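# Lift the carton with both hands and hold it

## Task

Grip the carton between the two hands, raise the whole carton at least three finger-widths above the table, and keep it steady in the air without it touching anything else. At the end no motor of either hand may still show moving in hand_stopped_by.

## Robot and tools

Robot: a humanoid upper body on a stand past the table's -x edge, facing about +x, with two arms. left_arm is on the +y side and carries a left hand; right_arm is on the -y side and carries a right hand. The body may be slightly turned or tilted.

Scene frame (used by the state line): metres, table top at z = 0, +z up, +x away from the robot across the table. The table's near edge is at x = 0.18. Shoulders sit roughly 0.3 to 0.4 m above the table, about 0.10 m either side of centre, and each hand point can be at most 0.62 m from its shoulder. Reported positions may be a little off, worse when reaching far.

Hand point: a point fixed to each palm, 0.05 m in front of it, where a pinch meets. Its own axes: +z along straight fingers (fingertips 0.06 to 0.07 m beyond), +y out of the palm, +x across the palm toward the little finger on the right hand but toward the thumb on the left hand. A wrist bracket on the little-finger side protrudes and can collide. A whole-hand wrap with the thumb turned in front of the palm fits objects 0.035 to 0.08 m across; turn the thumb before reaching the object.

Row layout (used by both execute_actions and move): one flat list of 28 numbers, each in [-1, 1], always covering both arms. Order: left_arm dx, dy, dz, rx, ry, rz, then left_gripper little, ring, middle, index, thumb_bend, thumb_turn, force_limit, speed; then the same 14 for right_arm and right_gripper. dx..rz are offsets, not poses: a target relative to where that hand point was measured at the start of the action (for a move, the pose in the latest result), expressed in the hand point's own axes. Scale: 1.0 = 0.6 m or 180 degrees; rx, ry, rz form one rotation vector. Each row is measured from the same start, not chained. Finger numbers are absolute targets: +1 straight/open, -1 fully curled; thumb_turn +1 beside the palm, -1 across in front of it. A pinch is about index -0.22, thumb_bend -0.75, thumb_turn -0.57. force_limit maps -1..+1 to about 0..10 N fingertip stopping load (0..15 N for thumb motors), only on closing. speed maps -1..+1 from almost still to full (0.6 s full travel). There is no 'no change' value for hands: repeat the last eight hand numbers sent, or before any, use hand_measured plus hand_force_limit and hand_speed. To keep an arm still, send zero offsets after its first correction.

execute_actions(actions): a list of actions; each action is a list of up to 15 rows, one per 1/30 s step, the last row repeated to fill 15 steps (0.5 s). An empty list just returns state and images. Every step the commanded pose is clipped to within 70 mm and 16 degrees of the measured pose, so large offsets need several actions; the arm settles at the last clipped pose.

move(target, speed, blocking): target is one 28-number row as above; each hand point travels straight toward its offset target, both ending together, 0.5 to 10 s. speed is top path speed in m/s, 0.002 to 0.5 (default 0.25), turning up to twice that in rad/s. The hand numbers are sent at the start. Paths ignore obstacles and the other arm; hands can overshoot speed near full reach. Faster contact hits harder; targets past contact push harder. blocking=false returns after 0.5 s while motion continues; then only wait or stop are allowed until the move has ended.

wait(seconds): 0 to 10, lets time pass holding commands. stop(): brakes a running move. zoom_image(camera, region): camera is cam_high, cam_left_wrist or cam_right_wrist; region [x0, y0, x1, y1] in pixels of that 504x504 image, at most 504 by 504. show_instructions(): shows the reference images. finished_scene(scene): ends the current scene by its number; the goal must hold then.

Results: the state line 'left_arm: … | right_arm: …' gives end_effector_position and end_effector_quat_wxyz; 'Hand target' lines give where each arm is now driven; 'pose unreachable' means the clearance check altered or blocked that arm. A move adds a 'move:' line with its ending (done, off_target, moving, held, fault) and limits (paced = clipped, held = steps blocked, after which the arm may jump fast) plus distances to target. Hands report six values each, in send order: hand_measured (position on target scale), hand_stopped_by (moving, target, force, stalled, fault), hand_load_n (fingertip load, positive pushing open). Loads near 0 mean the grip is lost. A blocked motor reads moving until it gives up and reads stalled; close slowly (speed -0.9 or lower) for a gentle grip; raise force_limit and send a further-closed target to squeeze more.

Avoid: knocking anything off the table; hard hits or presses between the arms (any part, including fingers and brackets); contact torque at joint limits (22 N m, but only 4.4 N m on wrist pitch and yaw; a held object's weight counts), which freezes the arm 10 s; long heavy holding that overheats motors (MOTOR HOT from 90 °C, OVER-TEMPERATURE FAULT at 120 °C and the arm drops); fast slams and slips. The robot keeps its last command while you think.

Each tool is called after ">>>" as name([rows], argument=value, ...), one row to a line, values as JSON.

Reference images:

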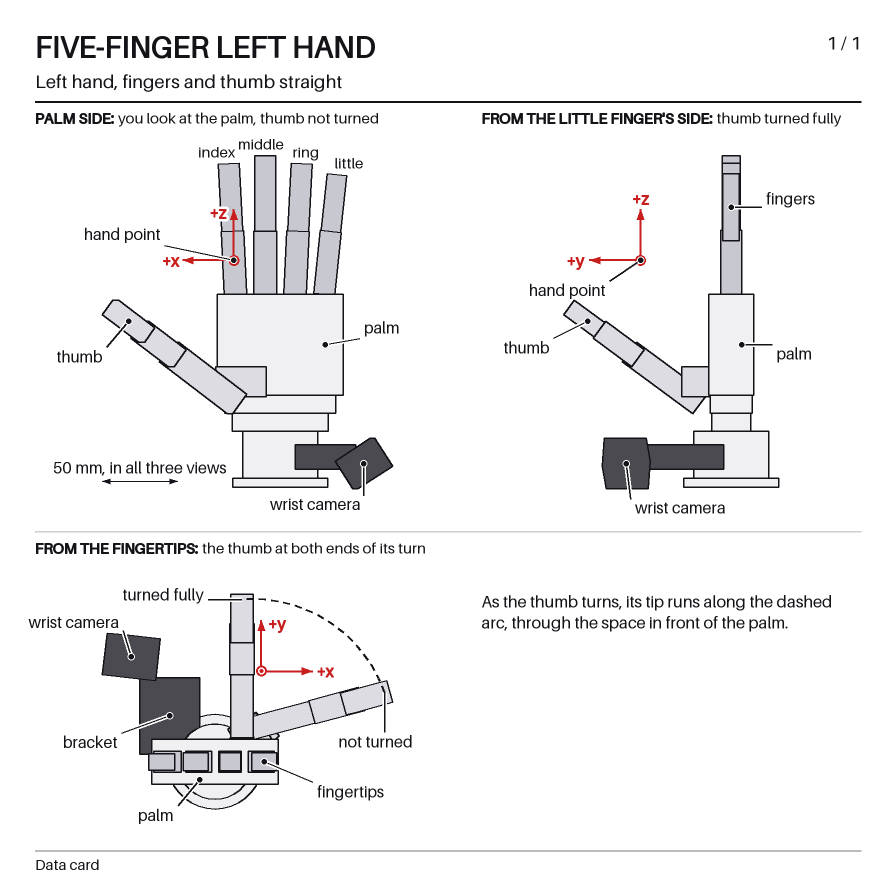

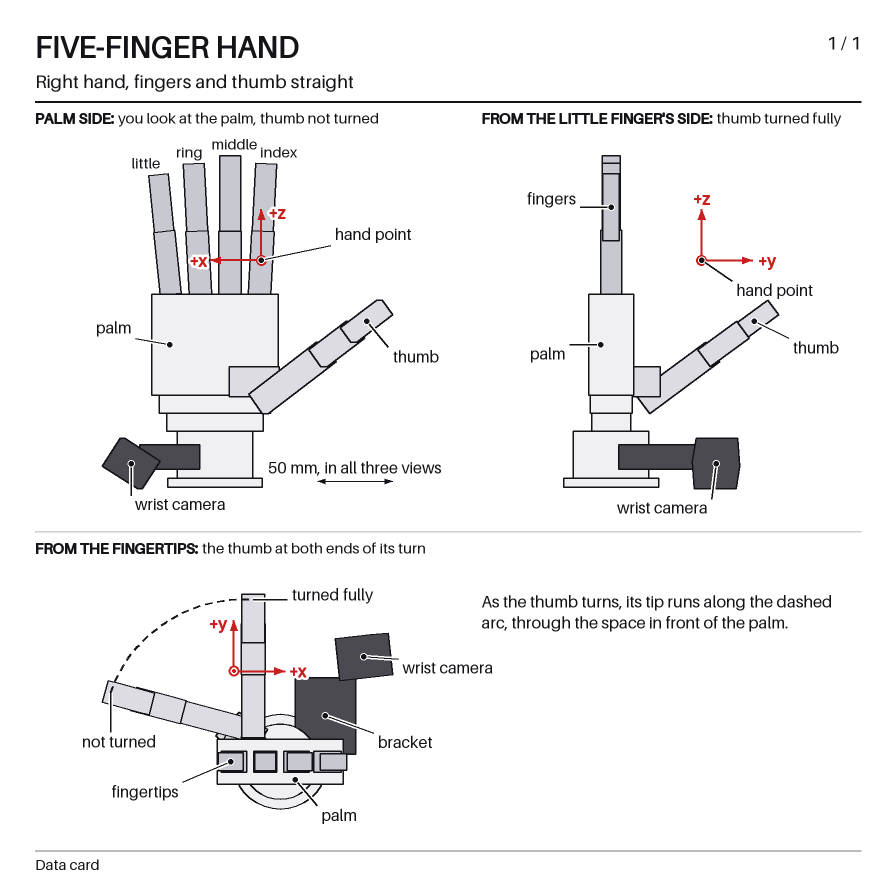

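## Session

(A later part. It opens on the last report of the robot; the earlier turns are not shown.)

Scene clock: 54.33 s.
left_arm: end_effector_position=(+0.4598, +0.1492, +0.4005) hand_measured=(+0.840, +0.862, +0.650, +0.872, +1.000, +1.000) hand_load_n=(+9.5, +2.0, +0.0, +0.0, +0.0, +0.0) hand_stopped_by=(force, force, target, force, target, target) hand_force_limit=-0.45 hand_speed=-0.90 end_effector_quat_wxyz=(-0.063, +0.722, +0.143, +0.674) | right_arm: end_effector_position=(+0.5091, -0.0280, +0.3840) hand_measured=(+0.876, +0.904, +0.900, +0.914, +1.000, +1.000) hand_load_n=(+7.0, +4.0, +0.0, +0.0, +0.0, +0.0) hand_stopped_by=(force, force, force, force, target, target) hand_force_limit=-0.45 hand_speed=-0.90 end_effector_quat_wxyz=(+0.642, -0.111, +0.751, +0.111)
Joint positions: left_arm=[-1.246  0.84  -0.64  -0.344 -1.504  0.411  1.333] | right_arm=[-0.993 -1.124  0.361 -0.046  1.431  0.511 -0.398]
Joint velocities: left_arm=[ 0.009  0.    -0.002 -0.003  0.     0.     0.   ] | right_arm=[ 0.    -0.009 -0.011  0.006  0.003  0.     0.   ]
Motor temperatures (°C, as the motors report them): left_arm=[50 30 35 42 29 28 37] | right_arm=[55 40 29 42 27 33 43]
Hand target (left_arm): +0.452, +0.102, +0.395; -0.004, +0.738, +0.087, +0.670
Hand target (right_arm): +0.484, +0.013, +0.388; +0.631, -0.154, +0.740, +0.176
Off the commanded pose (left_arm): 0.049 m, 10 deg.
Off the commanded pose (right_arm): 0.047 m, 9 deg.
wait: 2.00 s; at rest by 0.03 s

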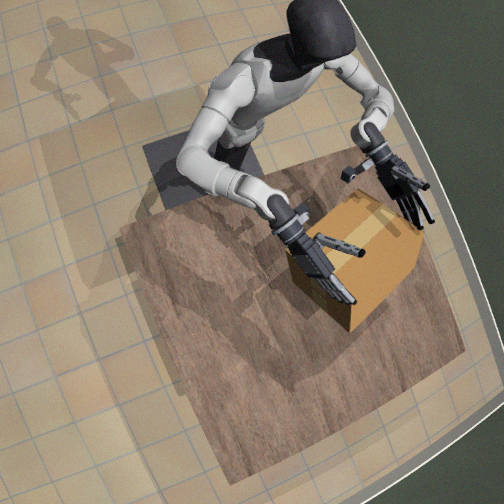

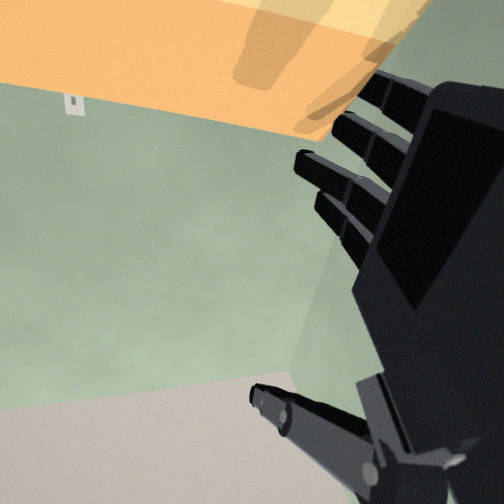

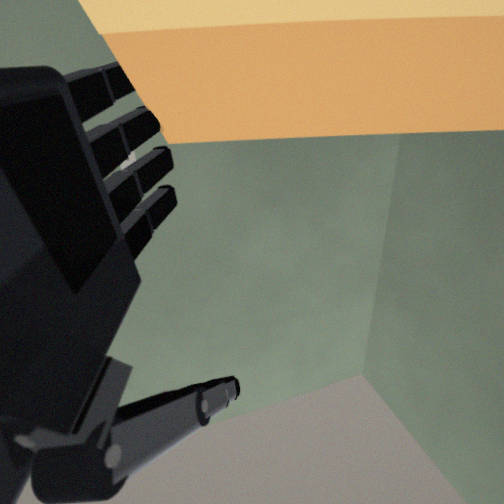

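>>> execute_actions([
  [[-0.019,0.0755,-0.026,-0.052,-0.012,0.003,0.65,0.65,0.65,0.7,1,1,-0.45,-0.9,-0.005,0.077,-0.010,-0.049,0,0.008,0.65,0.65,0.65,0.7,1,1,-0.45,-0.9],[-0.018,0.0755,-0.026,-0.052,-0.012,0.003,0.65,0.65,0.65,0.7,1,1,-0.45,-0.9,-0.006,0.077,-0.010,-0.049,0,0.008,0.65,0.65,0.65,0.7,1,1,-0.45,-0.9],[-0.016,0.076,-0.026,-0.052,-0.012,0.003,0.65,0.65,0.65,0.7,1,1,-0.45,-0.9,-0.008,0.0772,-0.010,-0.049,0,0.008,0.65,0.65,0.65,0.7,1,1,-0.45,-0.9],[-0.014,0.0762,-0.026,-0.052,-0.012,0.003,0.65,0.65,0.65,0.7,1,1,-0.45,-0.9,-0.010,0.0774,-0.010,-0.049,0,0.008,0.65,0.65,0.65,0.7,1,1,-0.45,-0.9],[-0.011,0.0765,-0.026,-0.052,-0.012,0.003,0.65,0.65,0.65,0.7,1,1,-0.45,-0.9,-0.013,0.0776,-0.010,-0.049,0,0.008,0.65,0.65,0.65,0.7,1,1,-0.45,-0.9],[-0.008,0.077,-0.026,-0.052,-0.012,0.003,0.65,0.65,0.65,0.7,1,1,-0.45,-0.9,-0.016,0.0778,-0.010,-0.049,0,0.008,0.65,0.65,0.65,0.7,1,1,-0.45,-0.9],[-0.005,0.0773,-0.026,-0.052,-0.012,0.003,0.65,0.65,0.65,0.7,1,1,-0.45,-0.9,-0.019,0.078,-0.010,-0.049,0,0.008,0.65,0.65,0.65,0.7,1,1,-0.45,-0.9],[-0.002,0.0776,-0.026,-0.052,-0.012,0.003,0.65,0.65,0.65,0.7,1,1,-0.45,-0.9,-0.022,0.0782,-0.010,-0.049,0,0.008,0.65,0.65,0.65,0.7,1,1,-0.45,-0.9],[0.001,0.078,-0.026,-0.052,-0.012,0.003,0.65,0.65,0.65,0.7,1,1,-0.45,-0.9,-0.025,0.0784,-0.010,-0.049,0,0.008,0.65,0.65,0.65,0.7,1,1,-0.45,-0.9],[0.004,0.0783,-0.026,-0.052,-0.012,0.003,0.65,0.65,0.65,0.7,1,1,-0.45,-0.9,-0.028,0.0786,-0.010,-0.049,0,0.008,0.65,0.65,0.65,0.7,1,1,-0.45,-0.9],[0.007,0.0786,-0.026,-0.052,-0.012,0.003,0.65,0.65,0.65,0.7,1,1,-0.45,-0.9,-0.031,0.0788,-0.010,-0.049,0,0.008,0.65,0.65,0.65,0.7,1,1,-0.45,-0.9],[0.010,0.079,-0.026,-0.052,-0.012,0.003,0.65,0.65,0.65,0.7,1,1,-0.45,-0.9,-0.034,0.079,-0.010,-0.049,0,0.008,0.65,0.65,0.65,0.7,1,1,-0.45,-0.9],[0.012,0.0792,-0.026,-0.052,-0.012,0.003,0.65,0.65,0.65,0.7,1,1,-0.45,-0.9,-0.036,0.079,-0.010,-0.049,0,0.008,0.65,0.65,0.65,0.7,1,1,-0.45,-0.9],[0.0135,0.0794,-0.026,-0.052,-0.012,0.003,0.65,0.65,0.65,0.7,1,1,-0.45,-0.9,-0.0375,0.079,-0.010,-0.049,0,0.008,0.65,0.65,0.65,0.7,1,1,-0.45,-0.9],[0.014,0.0795,-0.026,-0.052,-0.012,0.003,0.65,0.65,0.65,0.7,1,1,-0.45,-0.9,-0.038,0.079,-0.010,-0.049,0,0.008,0.65,0.65,0.65,0.7,1,1,-0.45,-0.9]],
])

>>> wait(seconds=3)

>>> wait(seconds=1.3)

Scene clock: 55.73 s.
left_arm: end_effector_position=(+0.4625, +0.1491, +0.4181) hand_measured=(+0.840, +0.862, +0.650, +0.872, +1.000, +1.000) hand_load_n=(+9.5, +2.0, +0.0, +0.0, +0.0, +0.0) hand_stopped_by=(force, force, target, force, target, target) hand_force_limit=-0.45 hand_speed=-0.90 end_effector_quat_wxyz=(-0.062, +0.722, +0.142, +0.675) | right_arm: end_effector_position=(+0.5138, -0.0272, +0.4015) hand_measured=(+0.876, +0.904, +0.900, +0.914, +1.000, +1.000) hand_load_n=(+7.5, +3.5, +0.0, +0.0, +0.0, +0.0) hand_stopped_by=(force, force, force, force, target, target) hand_force_limit=-0.45 hand_speed=-0.90 end_effector_quat_wxyz=(+0.640, -0.109, +0.752, +0.112)
Joint positions: left_arm=[-1.318  0.84  -0.616 -0.306 -1.563  0.459  1.341] | right_arm=[-1.08  -1.117  0.35   0.006  1.449  0.588 -0.396]
Joint velocities: left_arm=[-0.158  0.005  0.083  0.084 -0.089  0.072  0.032] | right_arm=[-0.184  0.    -0.046  0.074  0.025  0.124 -0.002]
Motor temperatures (°C, as the motors report them): left_arm=[51 30 35 42 29 28 37] | right_arm=[56 40 29 41 27 34 43]
Hand target (left_arm): +0.455, +0.102, +0.415; -0.004, +0.738, +0.086, +0.669
Hand target (right_arm): +0.490, +0.014, +0.408; +0.630, -0.153, +0.741, +0.176
Off the commanded pose (left_arm): 0.049 m, 9 deg.
Off the commanded pose (right_arm): 0.049 m, 9 deg.

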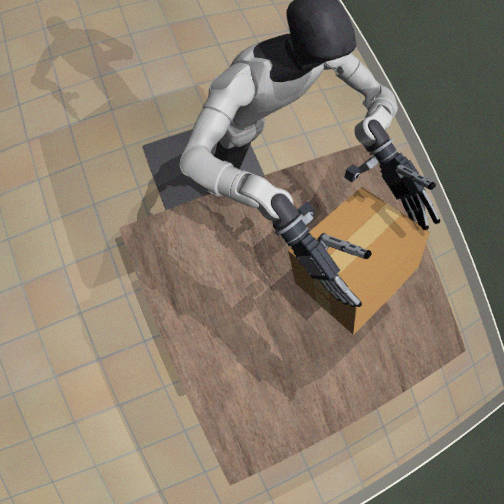

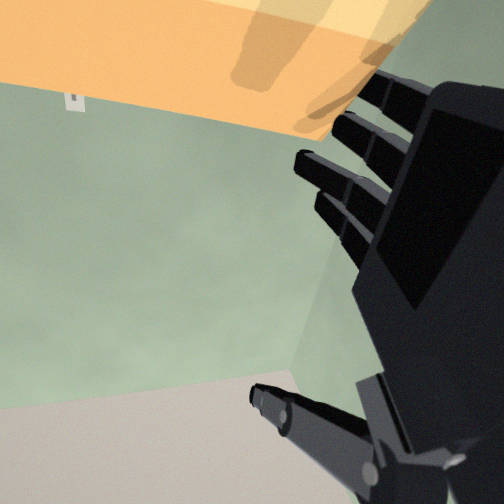

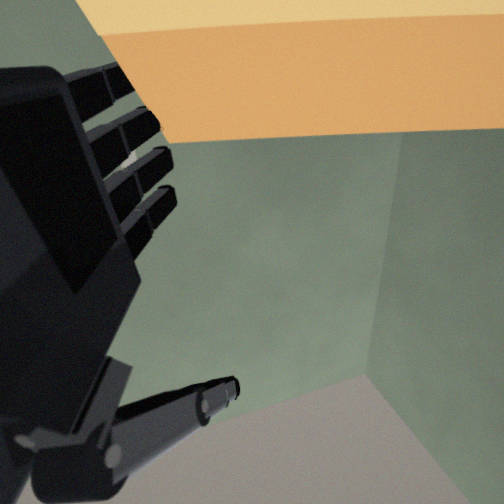

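Scene clock: 58.73 s.
left_arm: end_effector_position=(+0.4625, +0.1492, +0.4212) hand_measured=(+0.840, +0.862, +0.650, +0.872, +1.000, +1.000) hand_load_n=(+9.5, +2.0, +0.0, +0.0, +0.0, +0.0) hand_stopped_by=(force, force, target, force, target, target) hand_force_limit=-0.45 hand_speed=-0.90 end_effector_quat_wxyz=(-0.061, +0.721, +0.143, +0.675) | right_arm: end_effector_position=(+0.5141, -0.0273, +0.4051) hand_measured=(+0.876, +0.904, +0.900, +0.914, +1.000, +1.000) hand_load_n=(+7.5, +3.5, +0.0, +0.0, +0.0, +0.0) hand_stopped_by=(force, force, force, force, target, target) hand_force_limit=-0.45 hand_speed=-0.90 end_effector_quat_wxyz=(+0.642, -0.108, +0.751, +0.113)
Joint positions: left_arm=[-1.327  0.84  -0.612 -0.301 -1.57   0.463  1.342] | right_arm=[-1.091 -1.117  0.346  0.011  1.451  0.596 -0.396]
Joint velocities: left_arm=[-0.002 -0.003 -0.006  0.     0.     0.     0.   ] | right_arm=[-0.003  0.002 -0.008 -0.002 -0.009  0.     0.   ]
Motor temperatures (°C, as the motors report them): left_arm=[52 30 35 42 29 28 37] | right_arm=[58 40 29 41 27 35 43]
Hand target (left_arm): +0.455, +0.102, +0.415; -0.004, +0.738, +0.086, +0.669
Hand target (right_arm): +0.490, +0.014, +0.408; +0.630, -0.153, +0.741, +0.176
Off the commanded pose (left_arm): 0.049 m, 9 deg.
Off the commanded pose (right_arm): 0.048 m, 9 deg.
wait: 3.00 s; at rest by 0.23 s

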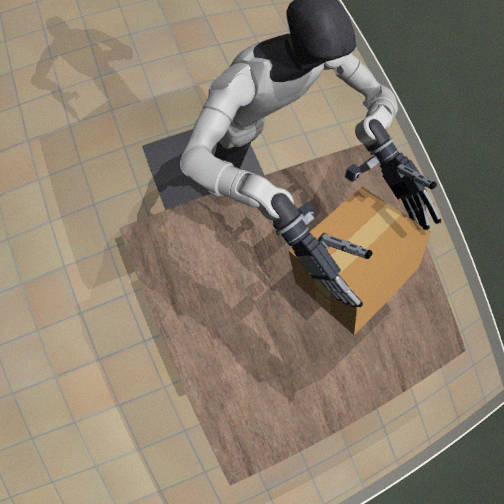

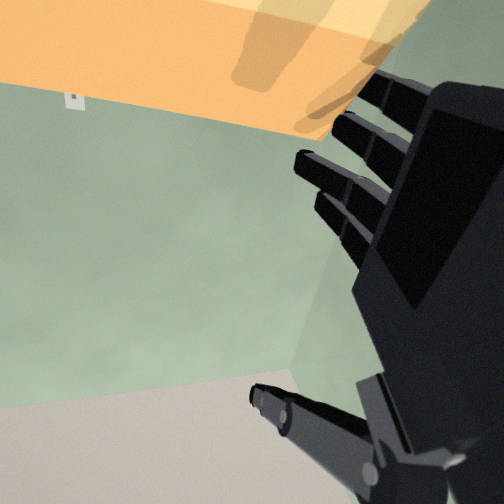

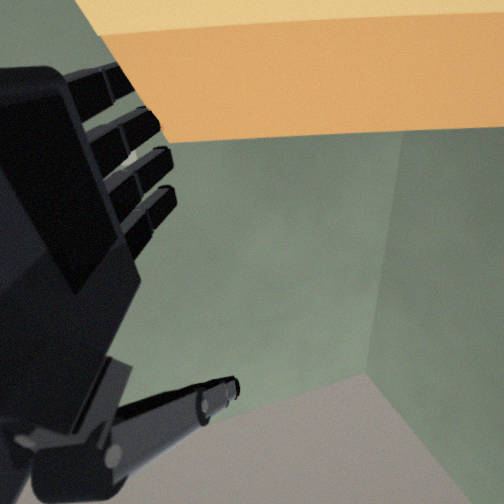

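Scene clock: 60.03 s.
left_arm: end_effector_position=(+0.4625, +0.1492, +0.4212) hand_measured=(+0.840, +0.862, +0.650, +0.872, +1.000, +1.000) hand_load_n=(+9.5, +2.0, +0.0, +0.0, +0.0, +0.0) hand_stopped_by=(force, force, target, force, target, target) hand_force_limit=-0.45 hand_speed=-0.90 end_effector_quat_wxyz=(-0.061, +0.721, +0.143, +0.675) | right_arm: end_effector_position=(+0.5141, -0.0273, +0.4051) hand_measured=(+0.876, +0.904, +0.900, +0.914, +1.000, +1.000) hand_load_n=(+7.5, +3.5, +0.0, +0.0, +0.0, +0.0) hand_stopped_by=(force, force, force, force, target, target) hand_force_limit=-0.45 hand_speed=-0.90 end_effector_quat_wxyz=(+0.642, -0.108, +0.751, +0.113)
Joint positions: left_arm=[-1.327  0.84  -0.612 -0.301 -1.57   0.463  1.342] | right_arm=[-1.091 -1.117  0.346  0.011  1.451  0.596 -0.396]
Joint velocities: left_arm=[ 0.     0.003 -0.006 -0.003 -0.003  0.     0.   ] | right_arm=[ 0.002 -0.015 -0.003  0.     0.005  0.     0.   ]
Motor temperatures (°C, as the motors report them): left_arm=[52 29 35 42 29 28 37] | right_arm=[59 40 30 41 27 35 43]
Hand target (left_arm): +0.455, +0.102, +0.415; -0.004, +0.738, +0.086, +0.669
Hand target (right_arm): +0.490, +0.014, +0.408; +0.630, -0.153, +0.741, +0.176
Off the commanded pose (left_arm): 0.049 m, 9 deg.
Off the commanded pose (right_arm): 0.048 m, 9 deg.
wait: 1.30 s; at rest by 0.17 s

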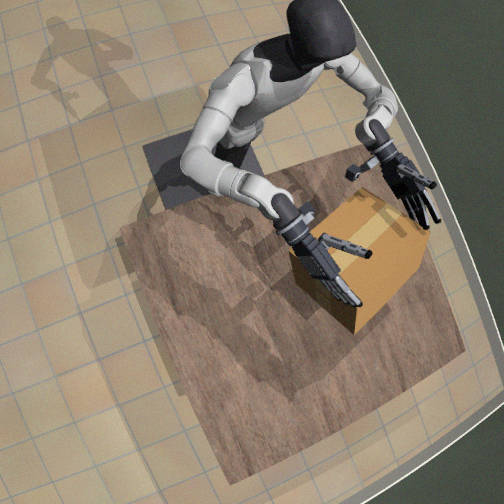

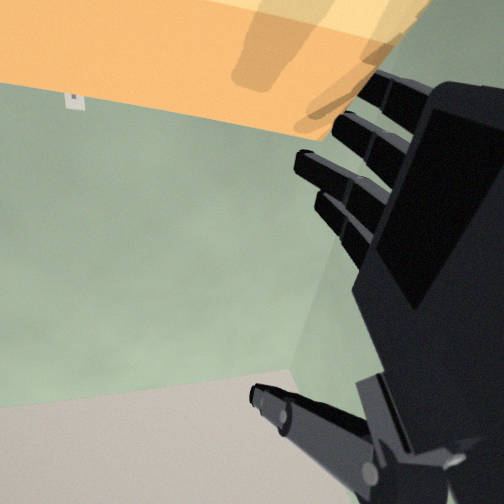

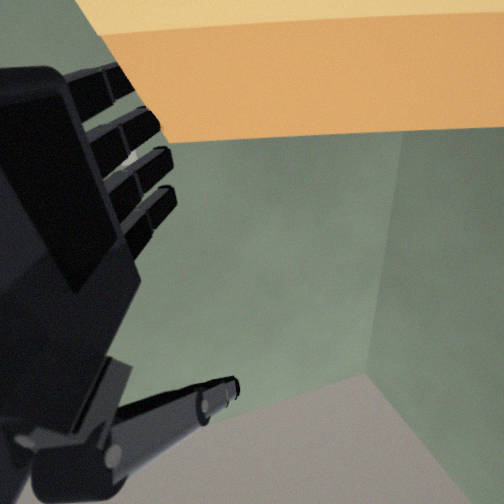

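Stable.

>>> finished_scene(scene=1)

The scene is finished: the task was done.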